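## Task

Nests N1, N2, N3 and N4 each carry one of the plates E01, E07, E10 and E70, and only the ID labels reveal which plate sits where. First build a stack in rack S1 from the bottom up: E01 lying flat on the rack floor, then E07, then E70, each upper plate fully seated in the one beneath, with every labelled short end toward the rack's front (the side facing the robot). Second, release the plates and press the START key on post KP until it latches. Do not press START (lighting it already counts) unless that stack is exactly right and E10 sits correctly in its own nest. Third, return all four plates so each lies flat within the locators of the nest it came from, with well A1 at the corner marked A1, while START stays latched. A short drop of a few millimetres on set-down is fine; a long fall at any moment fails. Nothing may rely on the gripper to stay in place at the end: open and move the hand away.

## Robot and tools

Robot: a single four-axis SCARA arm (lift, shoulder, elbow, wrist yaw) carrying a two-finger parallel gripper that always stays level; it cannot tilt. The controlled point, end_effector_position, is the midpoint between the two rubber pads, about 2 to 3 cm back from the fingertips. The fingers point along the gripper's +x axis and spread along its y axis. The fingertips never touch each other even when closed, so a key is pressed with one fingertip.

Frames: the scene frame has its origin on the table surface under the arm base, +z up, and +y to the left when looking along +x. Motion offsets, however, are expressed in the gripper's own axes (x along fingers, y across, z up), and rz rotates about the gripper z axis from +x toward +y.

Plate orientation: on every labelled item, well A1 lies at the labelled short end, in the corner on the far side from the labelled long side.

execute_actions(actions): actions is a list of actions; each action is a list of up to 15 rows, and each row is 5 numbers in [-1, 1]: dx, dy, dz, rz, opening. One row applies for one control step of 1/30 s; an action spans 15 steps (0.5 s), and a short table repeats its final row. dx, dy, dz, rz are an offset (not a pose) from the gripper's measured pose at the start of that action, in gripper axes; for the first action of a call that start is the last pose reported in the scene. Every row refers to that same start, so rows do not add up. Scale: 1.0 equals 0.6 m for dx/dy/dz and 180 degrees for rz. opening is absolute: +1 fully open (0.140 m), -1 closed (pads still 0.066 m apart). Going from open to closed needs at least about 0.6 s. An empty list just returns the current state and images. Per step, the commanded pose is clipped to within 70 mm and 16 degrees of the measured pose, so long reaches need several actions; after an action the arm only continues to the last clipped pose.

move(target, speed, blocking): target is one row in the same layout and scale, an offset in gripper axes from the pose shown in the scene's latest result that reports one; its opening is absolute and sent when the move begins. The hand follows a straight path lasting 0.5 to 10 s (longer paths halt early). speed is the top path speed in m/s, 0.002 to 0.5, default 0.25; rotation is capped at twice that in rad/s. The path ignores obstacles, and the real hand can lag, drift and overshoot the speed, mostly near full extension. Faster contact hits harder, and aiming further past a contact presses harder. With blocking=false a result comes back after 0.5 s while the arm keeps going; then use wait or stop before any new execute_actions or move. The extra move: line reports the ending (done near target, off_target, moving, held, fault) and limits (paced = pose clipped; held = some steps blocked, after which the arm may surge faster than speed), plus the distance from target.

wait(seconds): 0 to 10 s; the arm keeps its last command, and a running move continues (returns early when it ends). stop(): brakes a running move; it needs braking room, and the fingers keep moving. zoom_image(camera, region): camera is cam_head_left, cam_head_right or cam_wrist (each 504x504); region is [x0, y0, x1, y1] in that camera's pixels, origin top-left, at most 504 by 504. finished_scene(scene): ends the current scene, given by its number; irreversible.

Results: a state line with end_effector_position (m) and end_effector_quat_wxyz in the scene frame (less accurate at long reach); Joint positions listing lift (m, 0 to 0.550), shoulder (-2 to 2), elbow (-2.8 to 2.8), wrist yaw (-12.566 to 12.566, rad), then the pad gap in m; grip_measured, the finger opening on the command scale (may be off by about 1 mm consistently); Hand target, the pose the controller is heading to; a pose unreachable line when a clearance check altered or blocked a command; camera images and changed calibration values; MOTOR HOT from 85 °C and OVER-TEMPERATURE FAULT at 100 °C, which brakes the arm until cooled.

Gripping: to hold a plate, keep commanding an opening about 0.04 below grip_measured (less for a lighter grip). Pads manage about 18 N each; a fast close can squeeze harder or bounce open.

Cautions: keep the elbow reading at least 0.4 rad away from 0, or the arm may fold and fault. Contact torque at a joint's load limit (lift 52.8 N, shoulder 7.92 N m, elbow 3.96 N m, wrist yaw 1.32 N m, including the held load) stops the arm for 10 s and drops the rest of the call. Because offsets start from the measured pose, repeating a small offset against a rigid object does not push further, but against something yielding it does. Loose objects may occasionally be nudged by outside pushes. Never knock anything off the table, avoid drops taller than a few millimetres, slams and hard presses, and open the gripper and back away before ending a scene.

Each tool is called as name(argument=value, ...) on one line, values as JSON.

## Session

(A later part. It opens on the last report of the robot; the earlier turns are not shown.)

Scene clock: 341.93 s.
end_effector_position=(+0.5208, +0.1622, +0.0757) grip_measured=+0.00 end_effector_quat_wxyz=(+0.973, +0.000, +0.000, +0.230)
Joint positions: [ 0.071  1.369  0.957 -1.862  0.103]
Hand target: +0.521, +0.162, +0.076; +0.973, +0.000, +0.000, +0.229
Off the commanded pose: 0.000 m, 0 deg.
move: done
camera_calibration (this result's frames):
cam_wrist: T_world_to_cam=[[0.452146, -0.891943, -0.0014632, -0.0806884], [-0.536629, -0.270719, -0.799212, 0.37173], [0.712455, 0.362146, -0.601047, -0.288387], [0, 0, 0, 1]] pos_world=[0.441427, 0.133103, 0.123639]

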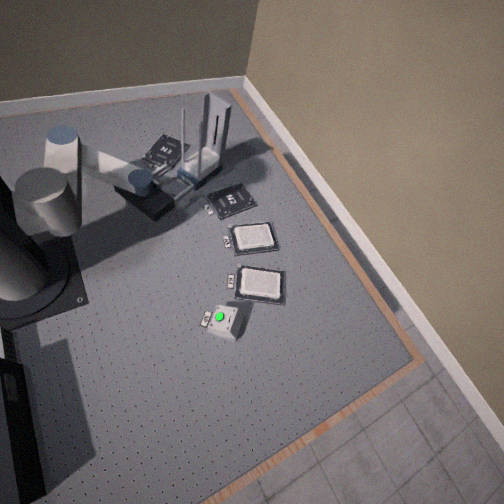

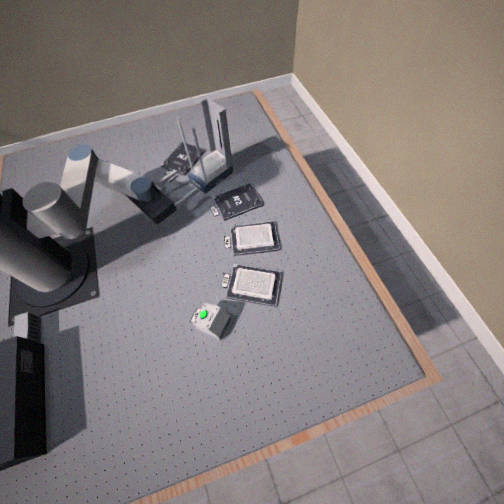

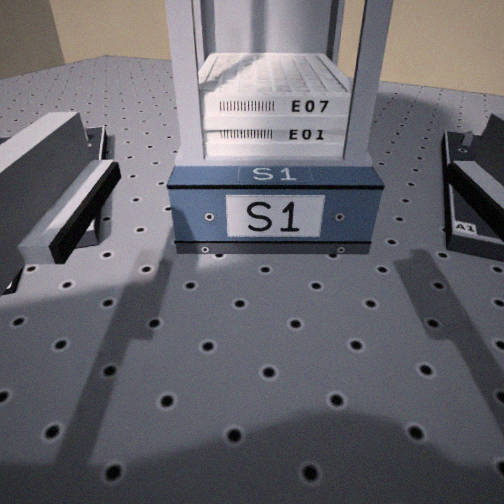

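move(target=[0.2506, -0.0001, 0, -0.0003, 0.0], speed=0.15)

execute_actions(actions=[[[0,0,0,0,-0.1],[0,0,0,0,-0.2],[0,0,0,0,-0.3],[0,0,0,0,-0.35],[0,0,0,0,-0.4],[0,0,0,0,-0.45],[0,0,0,0,-0.48],[0,0,0,0,-0.5]],[[0,0,0,0,-0.52],[0,0,0,0,-0.53],[0,0,0,0,-0.54],[0,0,0,0,-0.55],[0,0,0,0,-0.56],[0,0,0,0,-0.57],[0,0,0,0,-0.58],[0,0,0,0,-0.59],[0,0,0,0,-0.6]],[[0,0,0,0,-0.6]]])

Scene clock: 348.20 s.
end_effector_position=(+0.6553, +0.2295, +0.0757) grip_measured=+0.00 end_effector_quat_wxyz=(+0.973, +0.000, +0.000, +0.229)
Joint positions: [ 0.071  1.091  1.705 -2.332  0.103]
Hand target: +0.655, +0.229, +0.076; +0.973, +0.000, +0.000, +0.229
Off the commanded pose: 0.000 m, 0 deg.
move: done
camera_calibration (this result's frames):
cam_wrist: T_world_to_cam=[[0.451551, -0.892244, -0.0014632, -0.0810259], [-0.53681, -0.270361, -0.799212, 0.462175], [0.712697, 0.36167, -0.601047, -0.40865], [0, 0, 0, 1]] pos_world=[0.575931, 0.200456, 0.123639]

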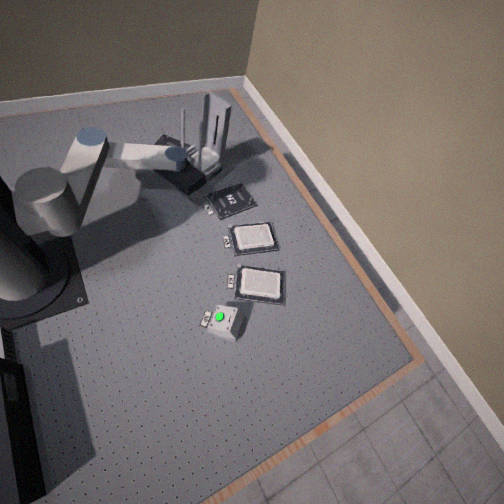

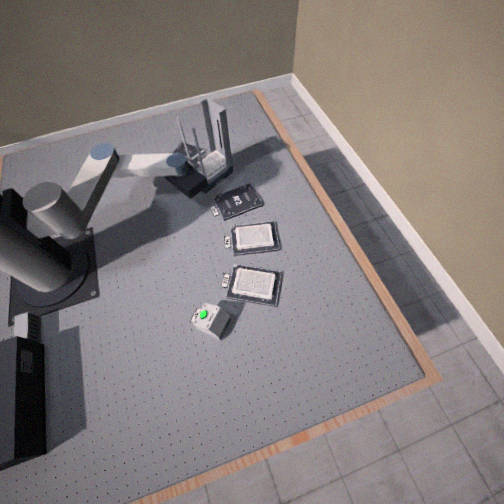

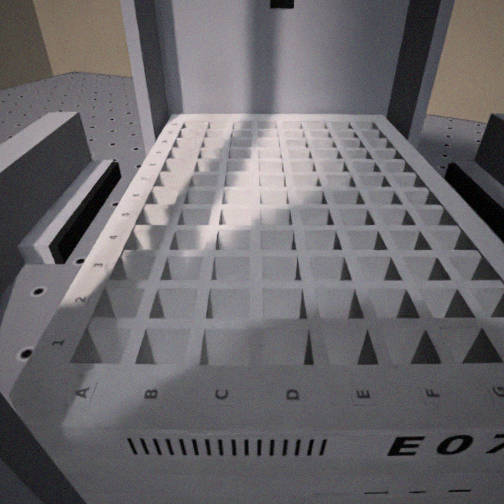

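Scene clock: 349.70 s.
end_effector_position=(+0.6553, +0.2295, +0.0757) grip_measured=-0.56 end_effector_quat_wxyz=(+0.973, +0.000, +0.000, +0.229)
Joint positions: [ 0.071  1.091  1.705 -2.332  0.082]
Hand target: +0.655, +0.229, +0.076; +0.973, +0.000, +0.000, +0.229
Off the commanded pose: 0.000 m, 0 deg.
camera_calibration (this result's frames):
cam_wrist: T_world_to_cam=[[0.451544, -0.892248, -0.0014632, -0.081022], [-0.536812, -0.270356, -0.799212, 0.462175], [0.7127, 0.361665, -0.601047, -0.408651], [0, 0, 0, 1]] pos_world=[0.575932, 0.200455, 0.123639]

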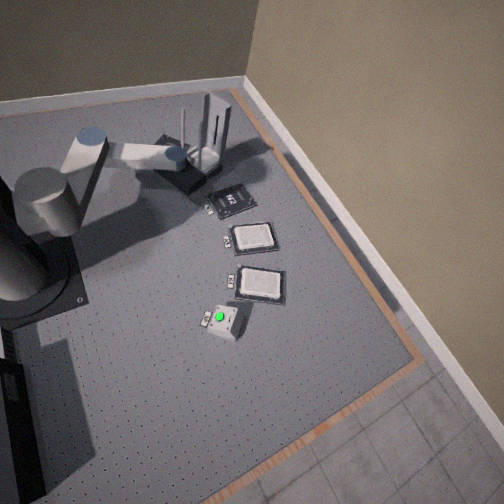

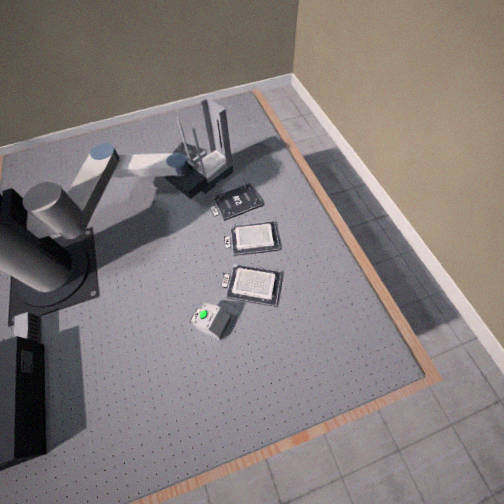

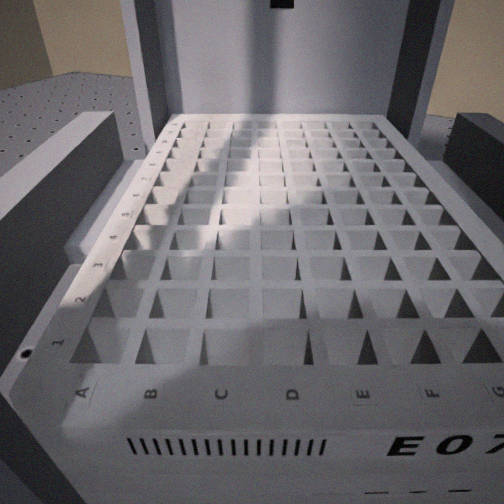

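move(target=[0, 0, 0.4155, 0, -0.6], speed=0.15)

move(target=[-0.0366, 0.2826, 0, 0.0910, -0.6], speed=0.2)

Scene clock: 355.60 s.
end_effector_position=(+0.6553, +0.2295, +0.3251) grip_measured=-0.56 end_effector_quat_wxyz=(+0.973, +0.000, +0.000, +0.229)
Joint positions: [ 0.32   1.091  1.705 -2.332  0.082]
Hand target: +0.655, +0.229, +0.325; +0.973, +0.000, +0.000, +0.229
Off the commanded pose: 0.000 m, 0 deg.
move: done
camera_calibration (this result's frames):
cam_wrist: T_world_to_cam=[[0.451579, -0.89223, -0.0014632, -0.080672], [-0.536802, -0.270377, -0.799212, 0.661464], [0.712686, 0.361693, -0.601047, -0.25878], [0, 0, 0, 1]] pos_world=[0.575933, 0.200466, 0.372994]

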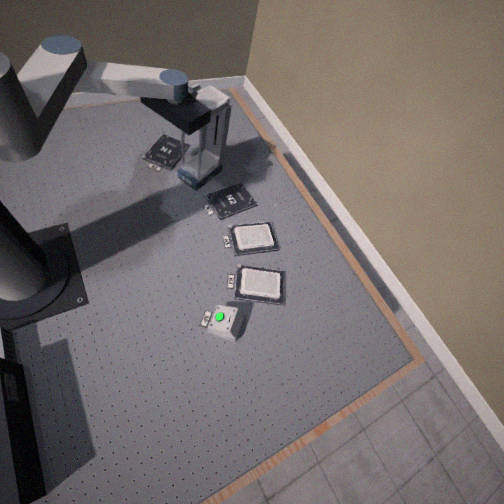

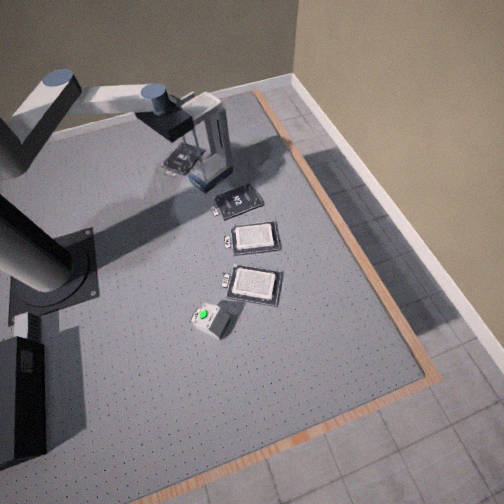

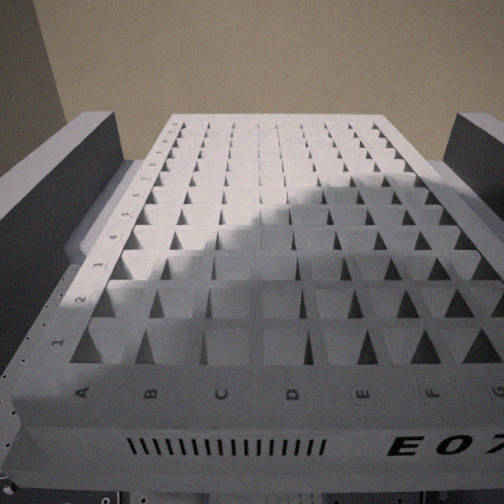

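Scene clock: 356.80 s.
end_effector_position=(+0.5598, +0.3715, +0.3251) grip_measured=-0.56 end_effector_quat_wxyz=(+0.931, +0.000, +0.000, +0.366)
Joint positions: [ 0.32   1.419  1.72  -2.389  0.082]
Hand target: +0.560, +0.371, +0.325; +0.931, +0.000, +0.000, +0.366
Off the commanded pose: 0.000 m, 0 deg.
move: done
camera_calibration (this result's frames):
cam_wrist: T_world_to_cam=[[0.685327, -0.728234, -0.0014632, -0.102611], [-0.438505, -0.411063, -0.799212, 0.6458], [0.581412, 0.548363, -0.601047, -0.237898], [0, 0, 0, 1]] pos_world=[0.491825, 0.321194, 0.372993]

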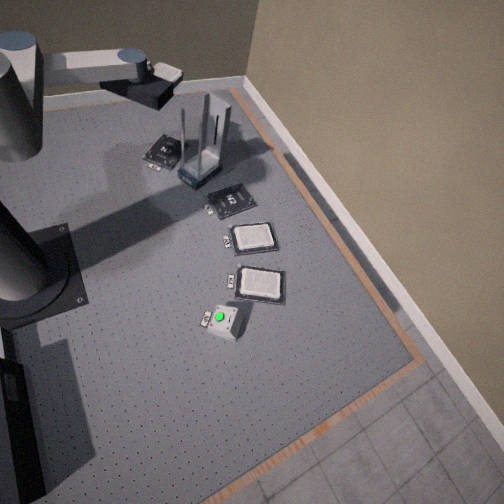

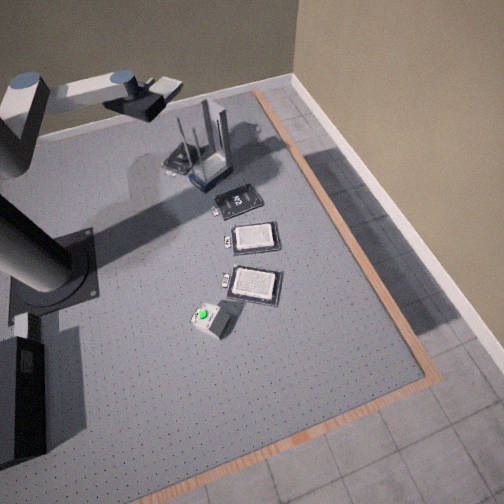

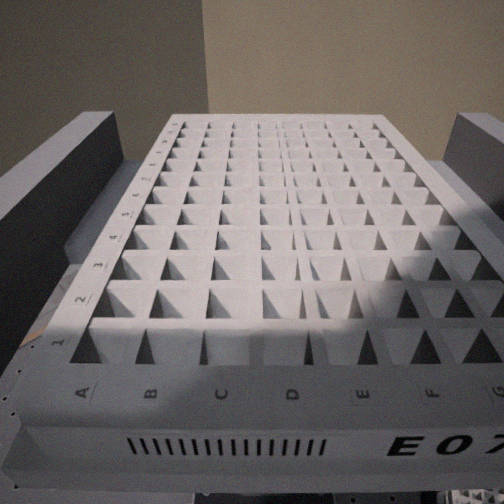

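move(target=[0, 0, -0.4635, 0, -0.6], speed=0.2)

execute_actions(actions=[[[0,0,-0.0017,0,-0.6]],[[0,0,-0.0017,0,-0.6]],[[0,0,-0.0017,0,-0.6]],[[0,0,-0.0017,0,-0.6]],[[0,0,-0.0017,0,-0.6]],[[0,0,-0.0017,0,-0.6]],[[0,0,-0.0017,0,-0.6]],[[0,0,-0.0017,0,-0.6]],[[0,0,-0.0017,0,-0.6]],[[0,0,-0.0017,0,-0.6]],[[0,0,-0.001,0,-0.6]],[[0,0,-0.001,0,-0.6]],[[0,0,-0.001,0,-0.6]],[[0,0,-0.001,0,-0.6]],[[0,0,-0.001,0,-0.6]],[[0,0,-0.001,0,-0.6]],[[0,0,-0.001,0,-0.6]]])

Scene clock: 362.43 s.
end_effector_position=(+0.5598, +0.3715, +0.0469) grip_measured=-0.56 end_effector_quat_wxyz=(+0.931, +0.000, +0.000, +0.366)
Joint positions: [ 0.042  1.419  1.72  -2.389  0.082]
Hand target: +0.560, +0.371, +0.047; +0.931, +0.000, +0.000, +0.366
Off the commanded pose: 0.000 m, 0 deg.
move: done
camera_calibration (this result's frames):
cam_wrist: T_world_to_cam=[[0.685262, -0.728295, -0.0014632, -0.102994], [-0.438542, -0.411024, -0.799212, 0.423478], [0.581461, 0.548312, -0.601047, -0.4051], [0, 0, 0, 1]] pos_world=[0.491841, 0.321171, 0.0948141]

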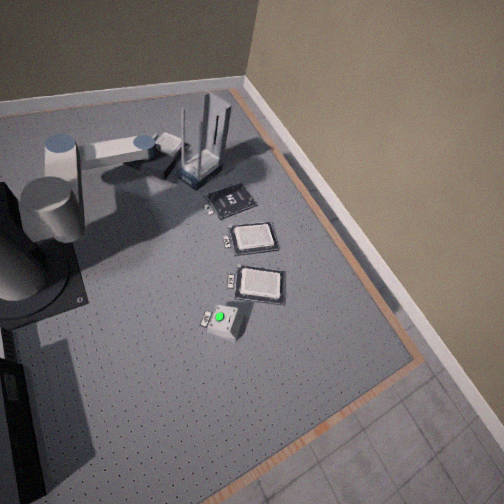

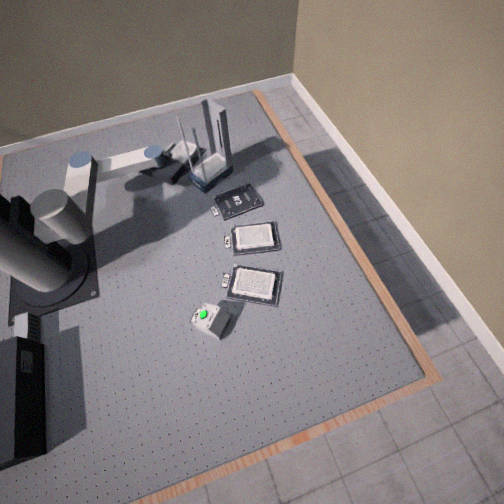

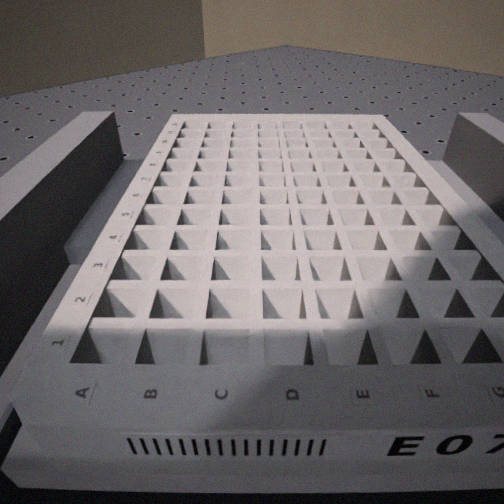

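Scene clock: 370.93 s.
end_effector_position=(+0.5598, +0.3714, +0.0335) grip_measured=-0.56 end_effector_quat_wxyz=(+0.931, +0.000, +0.000, +0.366)
Joint positions: [ 0.029  1.419  1.719 -2.389  0.082]
Hand target: +0.560, +0.371, +0.033; +0.931, +0.000, +0.000, +0.366
Off the commanded pose: 0.001 m, 0 deg.
camera_calibration (this result's frames):
cam_wrist: T_world_to_cam=[[0.685288, -0.728271, -0.0014632, -0.103039], [-0.438527, -0.41104, -0.799212, 0.412785], [0.581441, 0.548332, -0.601047, -0.413124], [0, 0, 0, 1]] pos_world=[0.491836, 0.32116, 0.081445]

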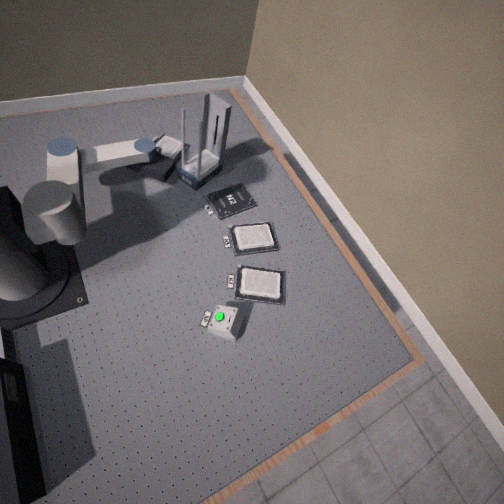

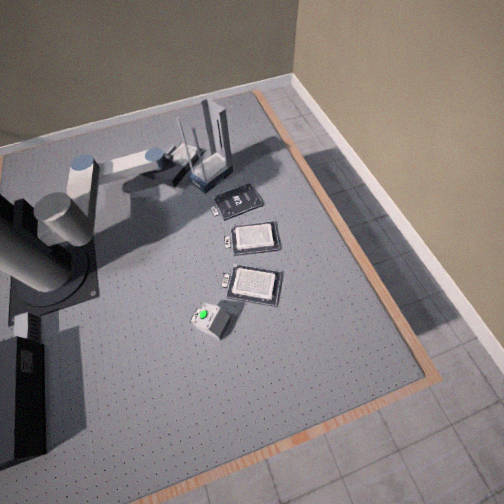

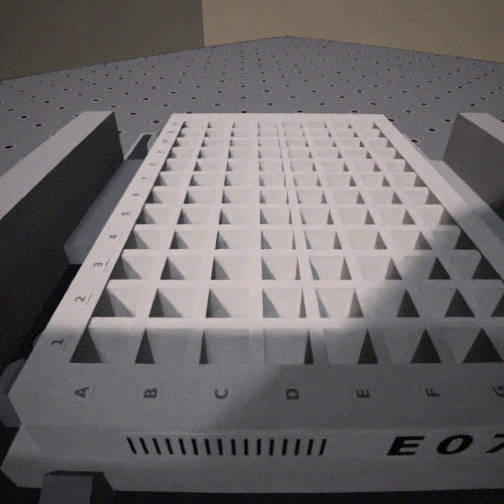

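execute_actions(actions=[[[0,0,0.0008,0,-0.5],[0,0,0.0008,0,-0.45],[0,0,0.0008,0,-0.4],[0,0,0.0008,0,-0.3],[0,0,0.0008,0,-0.2],[0,0,0.0008,0,-0.1],[0,0,0.0008,0,0.0]],[[0,0,0,0,0.0]]])

move(target=[0, 0, 0.048, 0, 0.0], speed=0.1)

move(target=[-0.2417, 0, 0, 0, 0.0], speed=0.2)

move(target=[-0.0430, -0.2113, 0, -0.0912, 0.0], speed=0.2)

Scene clock: 377.43 s.
end_effector_position=(+0.5598, +0.3714, +0.0341) grip_measured=+0.00 end_effector_quat_wxyz=(+0.931, +0.000, +0.000, +0.366)
Joint positions: [ 0.029  1.419  1.719 -2.389  0.103]
Hand target: +0.560, +0.371, +0.034; +0.931, +0.000, +0.000, +0.366
Off the commanded pose: 0.000 m, 0 deg.
camera_calibration (this result's frames):
cam_wrist: T_world_to_cam=[[0.685295, -0.728264, -0.0014632, -0.103043], [-0.438523, -0.411044, -0.799212, 0.413222], [0.581436, 0.548338, -0.601047, -0.412795], [0, 0, 0, 1]] pos_world=[0.491836, 0.321161, 0.0819915]

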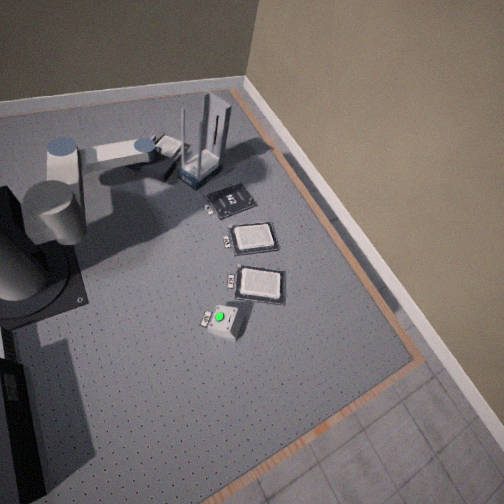

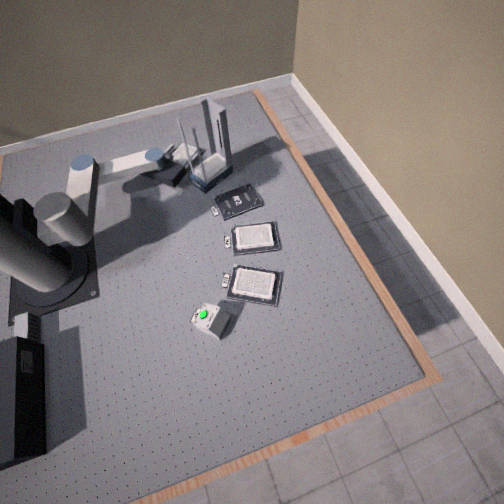

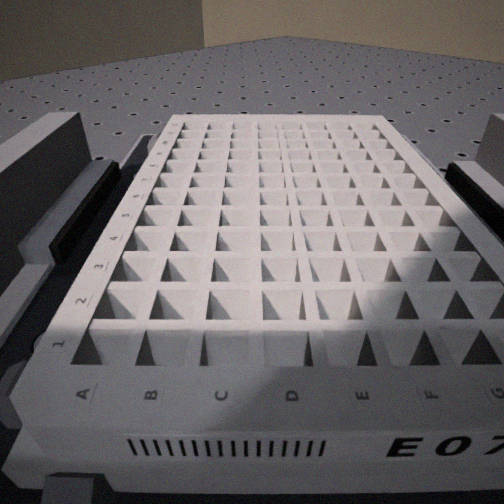

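Scene clock: 378.13 s.
end_effector_position=(+0.5598, +0.3715, +0.0630) grip_measured=+0.00 end_effector_quat_wxyz=(+0.931, +0.000, +0.000, +0.366)
Joint positions: [ 0.058  1.419  1.719 -2.389  0.103]
Hand target: +0.560, +0.371, +0.063; +0.931, +0.000, +0.000, +0.366
Off the commanded pose: 0.000 m, 0 deg.
move: done
camera_calibration (this result's frames):
cam_wrist: T_world_to_cam=[[0.685314, -0.728246, -0.0014632, -0.10301], [-0.438513, -0.411055, -0.799212, 0.436293], [0.581422, 0.548353, -0.601047, -0.395446], [0, 0, 0, 1]] pos_world=[0.491835, 0.321168, 0.110858]

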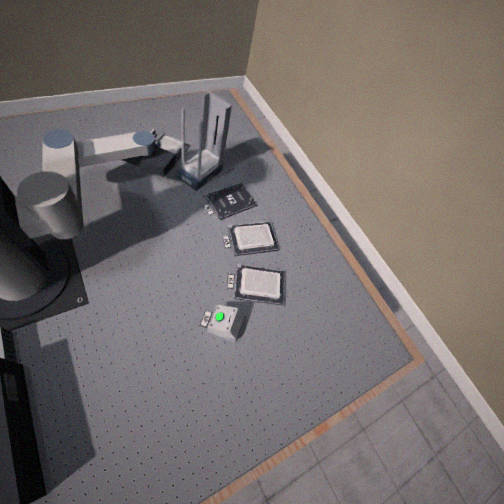

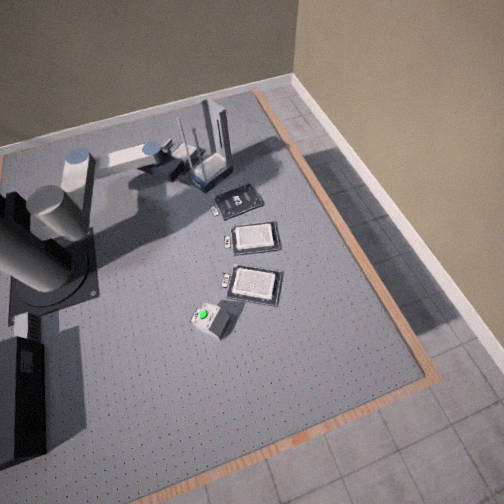

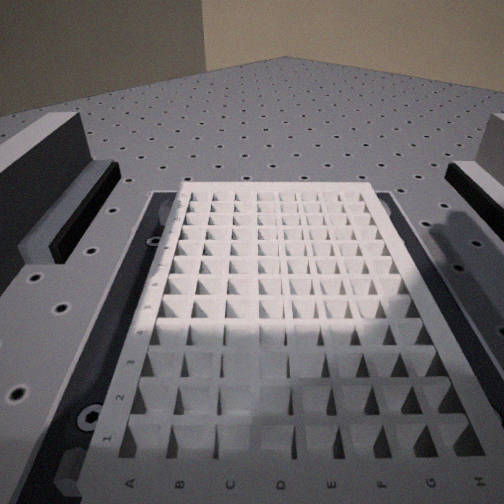

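Scene clock: 379.23 s.
end_effector_position=(+0.4536, +0.2725, +0.0630) grip_measured=+0.00 end_effector_quat_wxyz=(+0.931, +0.000, +0.000, +0.366)
Joint positions: [ 0.058  1.722  0.991 -1.964  0.103]
Hand target: +0.454, +0.273, +0.063; +0.931, +0.000, +0.000, +0.366
Off the commanded pose: 0.000 m, 0 deg.
move: done
camera_calibration (this result's frames):
cam_wrist: T_world_to_cam=[[0.685107, -0.728441, -0.0014632, -0.102158], [-0.438629, -0.410931, -0.799212, 0.349092], [0.581578, 0.548188, -0.601047, -0.279505], [0, 0, 0, 1]] pos_world=[0.385665, 0.222258, 0.110853]

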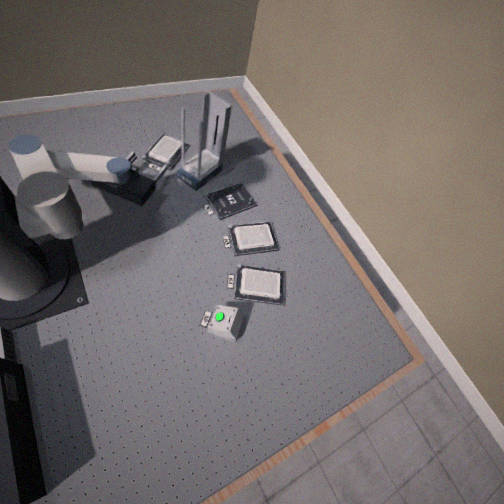

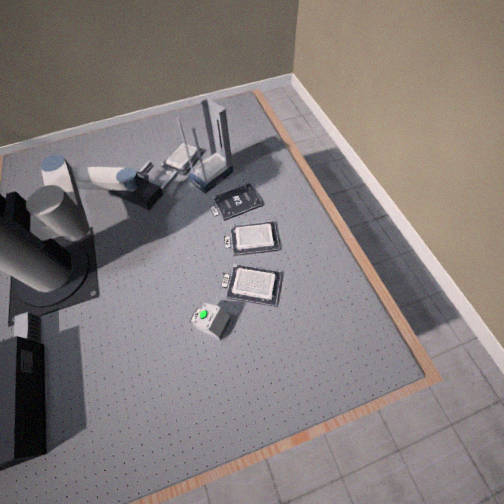

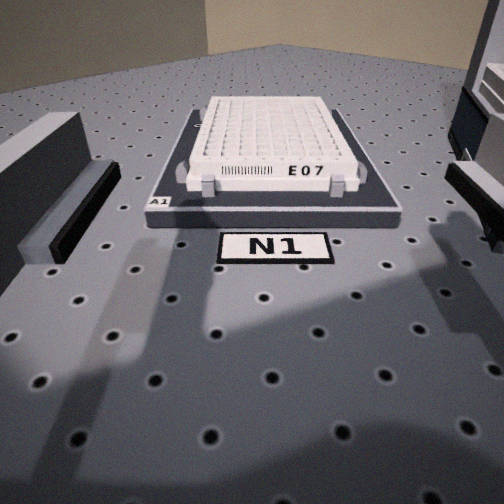

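Scene clock: 380.30 s.
end_effector_position=(+0.5211, +0.1621, +0.0630) grip_measured=+0.00 end_effector_quat_wxyz=(+0.973, +0.000, +0.000, +0.229)
Joint positions: [ 0.058  1.369  0.958 -1.864  0.103]
Hand target: +0.521, +0.162, +0.063; +0.973, +0.000, +0.000, +0.229
Off the commanded pose: 0.000 m, 0 deg.
move: done
camera_calibration (this result's frames):
cam_wrist: T_world_to_cam=[[0.450766, -0.892641, -0.0014632, -0.0801417], [-0.537047, -0.269888, -0.799212, 0.361744], [0.713015, 0.361044, -0.601047, -0.296382], [0, 0, 0, 1]] pos_world=[0.441723, 0.133099, 0.110853]

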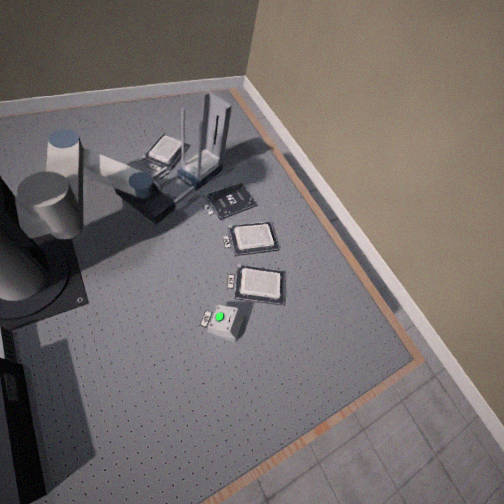

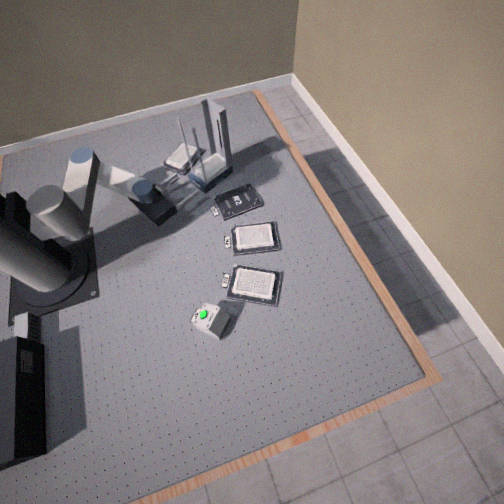

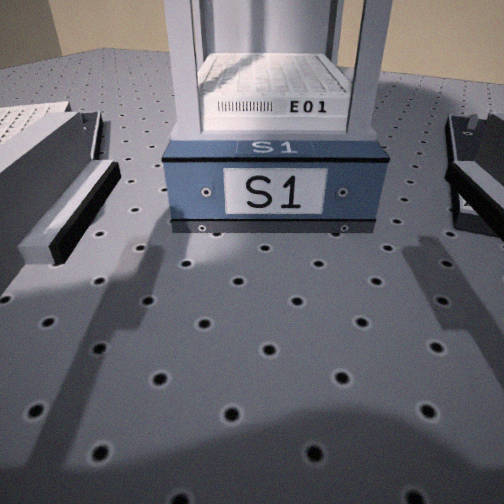

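move(target=[0.2501, 0.0009, -0.0005, 0.0003, 0.0], speed=0.15)

execute_actions(actions=[[[0,0,0,0,-0.1],[0,0,0,0,-0.2],[0,0,0,0,-0.3],[0,0,0,0,-0.35],[0,0,0,0,-0.4],[0,0,0,0,-0.45],[0,0,0,0,-0.48],[0,0,0,0,-0.5]],[[0,0,0,0,-0.52],[0,0,0,0,-0.53],[0,0,0,0,-0.54],[0,0,0,0,-0.55],[0,0,0,0,-0.56],[0,0,0,0,-0.57],[0,0,0,0,-0.58],[0,0,0,0,-0.59],[0,0,0,0,-0.6]],[[0,0,0,0,-0.6]]])

Scene clock: 386.03 s.
end_effector_position=(+0.6552, +0.2296, +0.0627) grip_measured=+0.00 end_effector_quat_wxyz=(+0.973, +0.000, +0.000, +0.230)
Joint positions: [ 0.058  1.091  1.704 -2.332  0.103]
Hand target: +0.655, +0.230, +0.063; +0.973, +0.000, +0.000, +0.230
Off the commanded pose: 0.000 m, 0 deg.
move: done
camera_calibration (this result's frames):
cam_wrist: T_world_to_cam=[[0.451853, -0.892091, -0.0014632, -0.0811751], [-0.536718, -0.270542, -0.799212, 0.45172], [0.712575, 0.361912, -0.601047, -0.416411], [0, 0, 0, 1]] pos_world=[0.57585, 0.200498, 0.110619]

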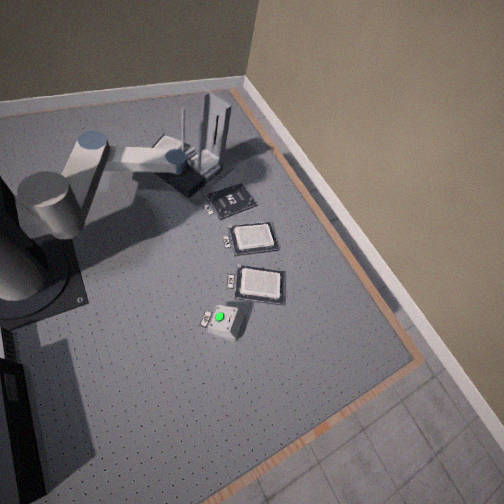

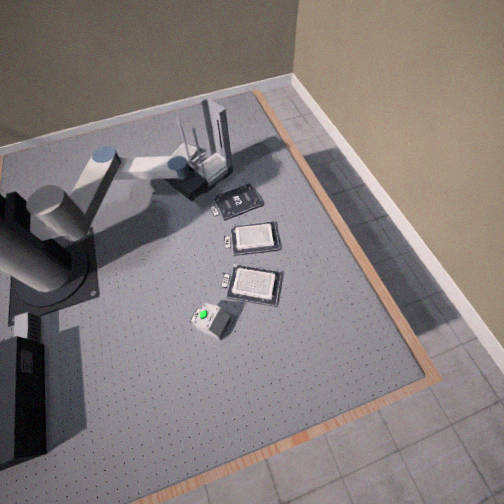

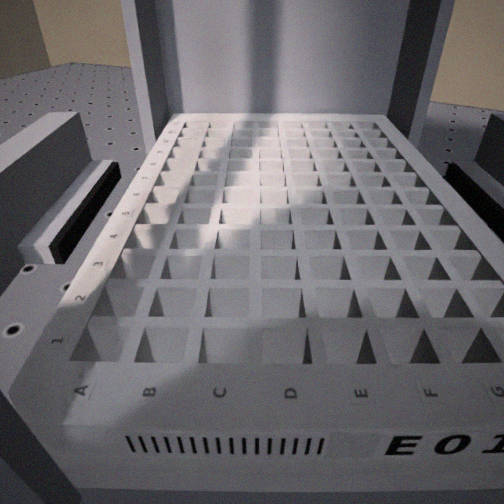

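Scene clock: 387.53 s.
end_effector_position=(+0.6552, +0.2296, +0.0627) grip_measured=-0.56 end_effector_quat_wxyz=(+0.973, +0.000, +0.000, +0.230)
Joint positions: [ 0.058  1.091  1.704 -2.332  0.082]
Hand target: +0.655, +0.230, +0.063; +0.973, +0.000, +0.000, +0.230
Off the commanded pose: 0.000 m, 0 deg.
camera_calibration (this result's frames):
cam_wrist: T_world_to_cam=[[0.451855, -0.89209, -0.0014632, -0.0811766], [-0.536718, -0.270543, -0.799212, 0.45172], [0.712574, 0.361913, -0.601047, -0.416411], [0, 0, 0, 1]] pos_world=[0.57585, 0.200497, 0.110619]

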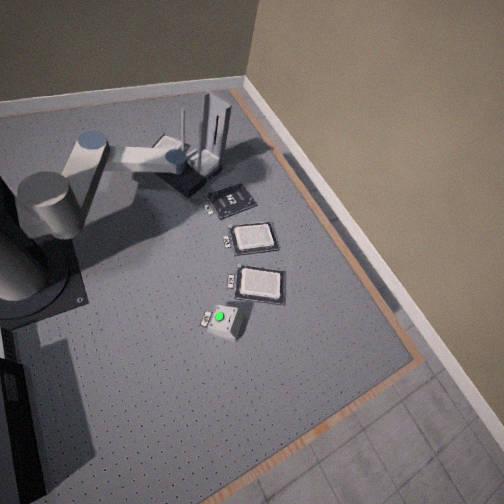

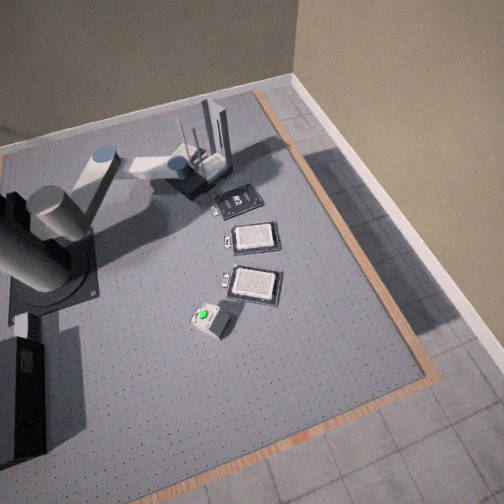

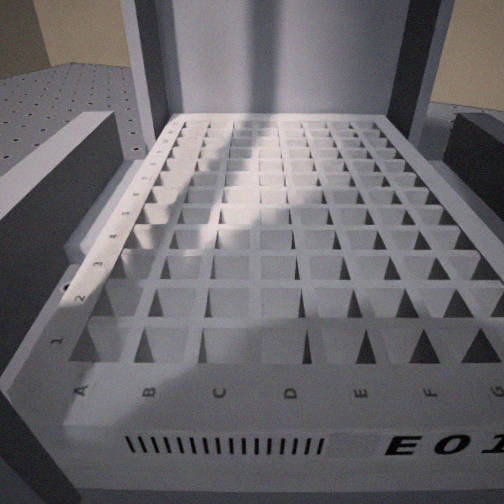

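move(target=[0, 0, 0.4372, 0, -0.6], speed=0.15)

move(target=[-0.0546, -0.2909, 0, -0.1193, -0.6], speed=0.2)

Scene clock: 392.83 s.
end_effector_position=(+0.6552, +0.2296, +0.3251) grip_measured=-0.56 end_effector_quat_wxyz=(+0.973, +0.000, +0.000, +0.230)
Joint positions: [ 0.32   1.091  1.704 -2.332  0.082]
Hand target: +0.655, +0.230, +0.325; +0.973, +0.000, +0.000, +0.230
Off the commanded pose: 0.000 m, 0 deg.
move: done
camera_calibration (this result's frames):
cam_wrist: T_world_to_cam=[[0.451896, -0.89207, -0.0014632, -0.0808101], [-0.536705, -0.270568, -0.799212, 0.661415], [0.712557, 0.361946, -0.601047, -0.258715], [0, 0, 0, 1]] pos_world=[0.575852, 0.20051, 0.372993]

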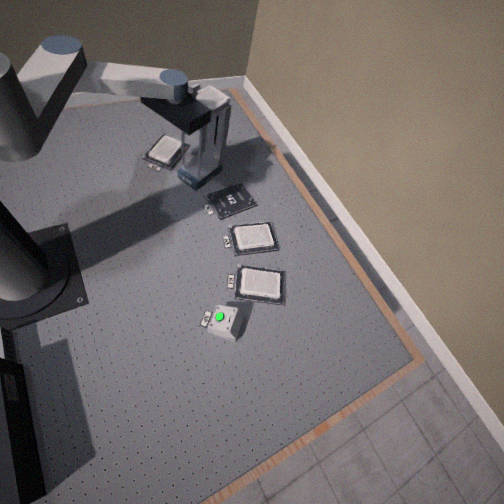

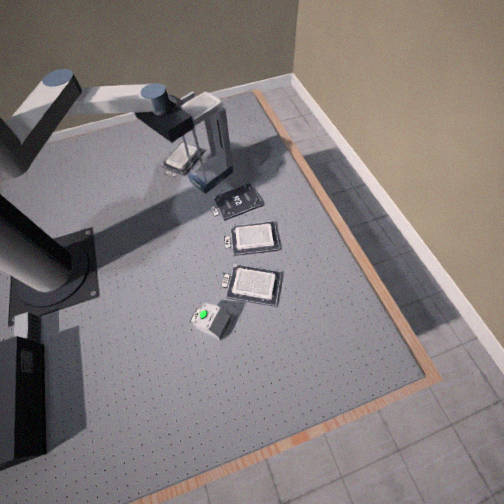

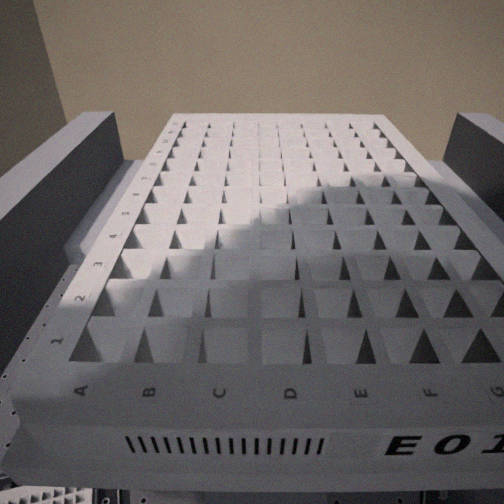

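Scene clock: 394.10 s.
end_effector_position=(+0.7040, +0.0587, +0.3251) grip_measured=-0.56 end_effector_quat_wxyz=(+0.999, +0.000, +0.000, +0.044)
Joint positions: [ 0.32   0.77   1.704 -2.386  0.082]
Hand target: +0.704, +0.059, +0.325; +0.999, +0.000, +0.000, +0.044
Off the commanded pose: 0.000 m, 0 deg.
move: done
camera_calibration (this result's frames):
cam_wrist: T_world_to_cam=[[0.093542, -0.995614, -0.0014632, 0.00305916], [-0.598522, -0.055059, -0.799212, 0.672224], [0.795627, 0.0756356, -0.601047, -0.273293], [0, 0, 0, 1]] pos_world=[0.619494, 0.0607284, 0.372993]

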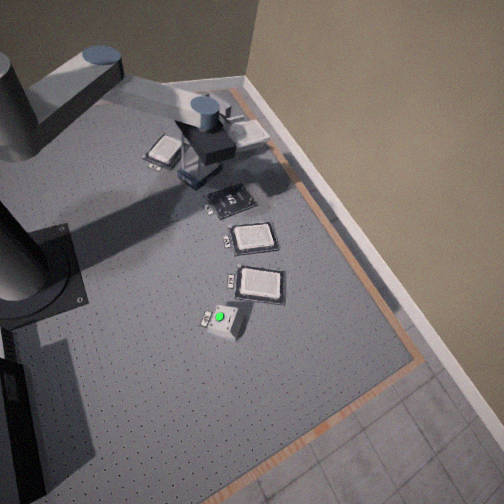

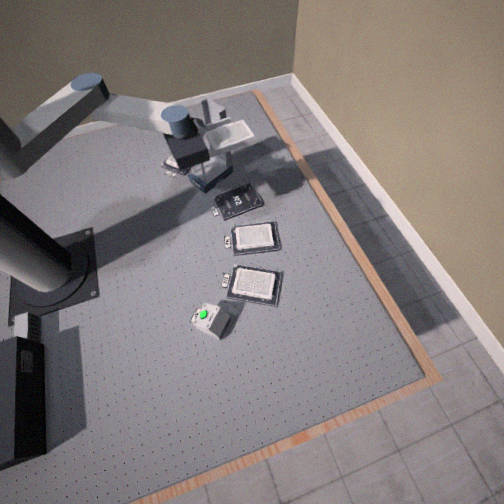

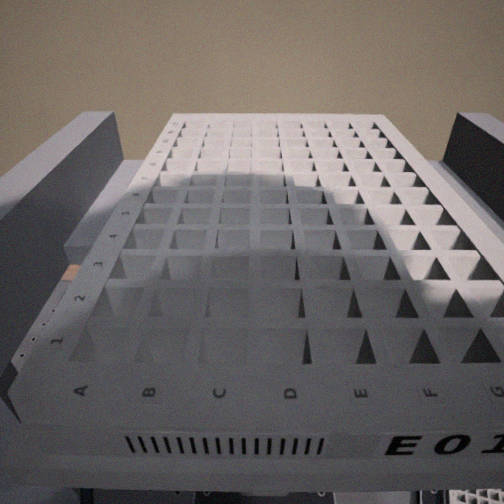

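move(target=[-0.0002, 0.0002, -0.4635, 0.0001, -0.6], speed=0.2)

execute_actions(actions=[[[0,0,-0.0017,0,-0.6]],[[0,0,-0.0017,0,-0.6]],[[0,0,-0.0017,0,-0.6]],[[0,0,-0.0017,0,-0.6]],[[0,0,-0.0017,0,-0.6]],[[0,0,-0.0017,0,-0.6]],[[0,0,-0.0017,0,-0.6]],[[0,0,-0.0017,0,-0.6]],[[0,0,-0.0017,0,-0.6]],[[0,0,-0.0017,0,-0.6]],[[0,0,-0.001,0,-0.6]],[[0,0,-0.001,0,-0.6]],[[0,0,-0.001,0,-0.6]],[[0,0,-0.001,0,-0.6]],[[0,0,-0.001,0,-0.6]],[[0,0,-0.001,0,-0.6]],[[0,0,-0.001,0,-0.6]]])

Scene clock: 400.60 s.
end_effector_position=(+0.7039, +0.0587, +0.0469) grip_measured=-0.56 end_effector_quat_wxyz=(+0.999, +0.000, +0.000, +0.044)
Joint positions: [ 0.042  0.77   1.704 -2.386  0.082]
Hand target: +0.704, +0.059, +0.047; +0.999, +0.000, +0.000, +0.044
Off the commanded pose: 0.000 m, 0 deg.
move: done
camera_calibration (this result's frames):
cam_wrist: T_world_to_cam=[[0.0934598, -0.995622, -0.0014632, 0.00271619], [-0.598526, -0.0550096, -0.799212, 0.449832], [0.795633, 0.07557, -0.601047, -0.440402], [0, 0, 0, 1]] pos_world=[0.619381, 0.0607305, 0.0948132]

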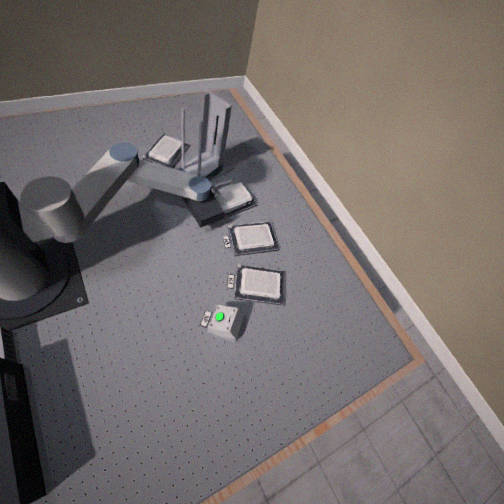

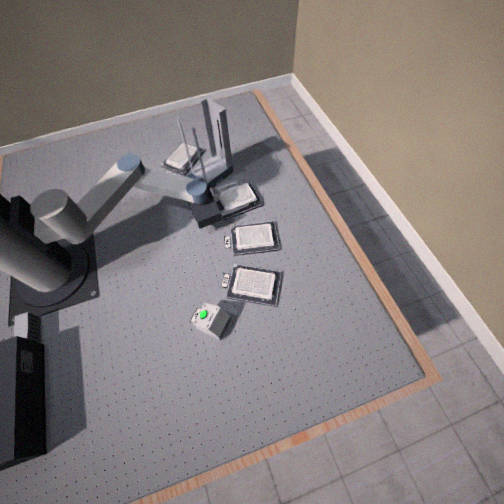

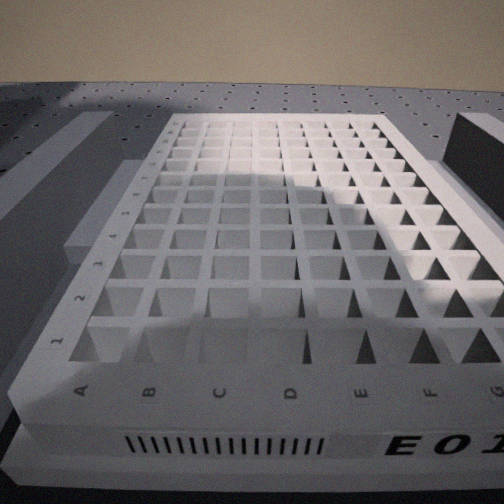

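Scene clock: 409.10 s.
end_effector_position=(+0.7039, +0.0587, +0.0335) grip_measured=-0.56 end_effector_quat_wxyz=(+0.999, +0.000, +0.000, +0.044)
Joint positions: [ 0.028  0.77   1.704 -2.386  0.082]
Hand target: +0.704, +0.059, +0.033; +0.999, +0.000, +0.000, +0.044
Off the commanded pose: 0.001 m, 0 deg.
camera_calibration (this result's frames):
cam_wrist: T_world_to_cam=[[0.0934652, -0.995621, -0.0014632, 0.00268677], [-0.598526, -0.0550128, -0.799212, 0.439101], [0.795632, 0.0755743, -0.601047, -0.448458], [0, 0, 0, 1]] pos_world=[0.61937, 0.0607231, 0.0813948]

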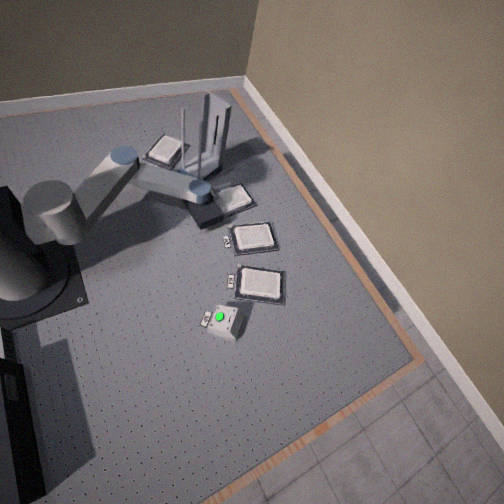

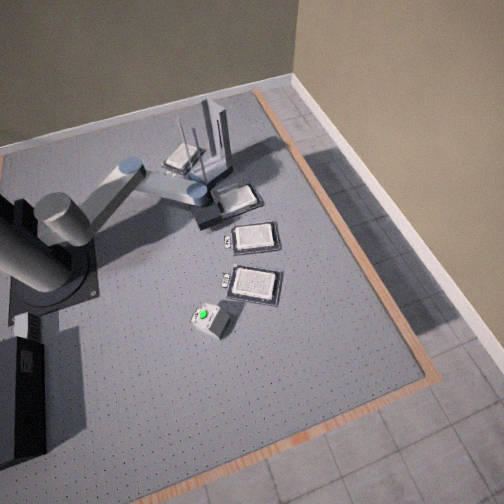

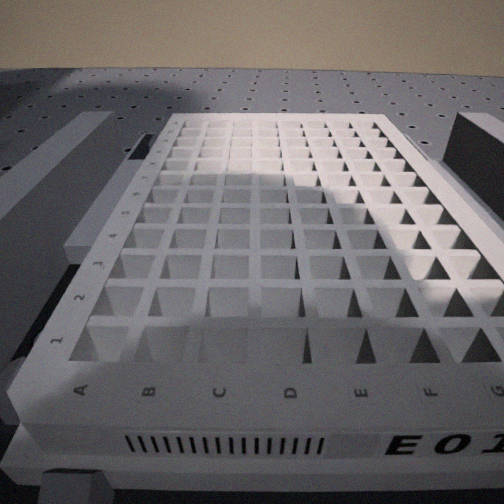

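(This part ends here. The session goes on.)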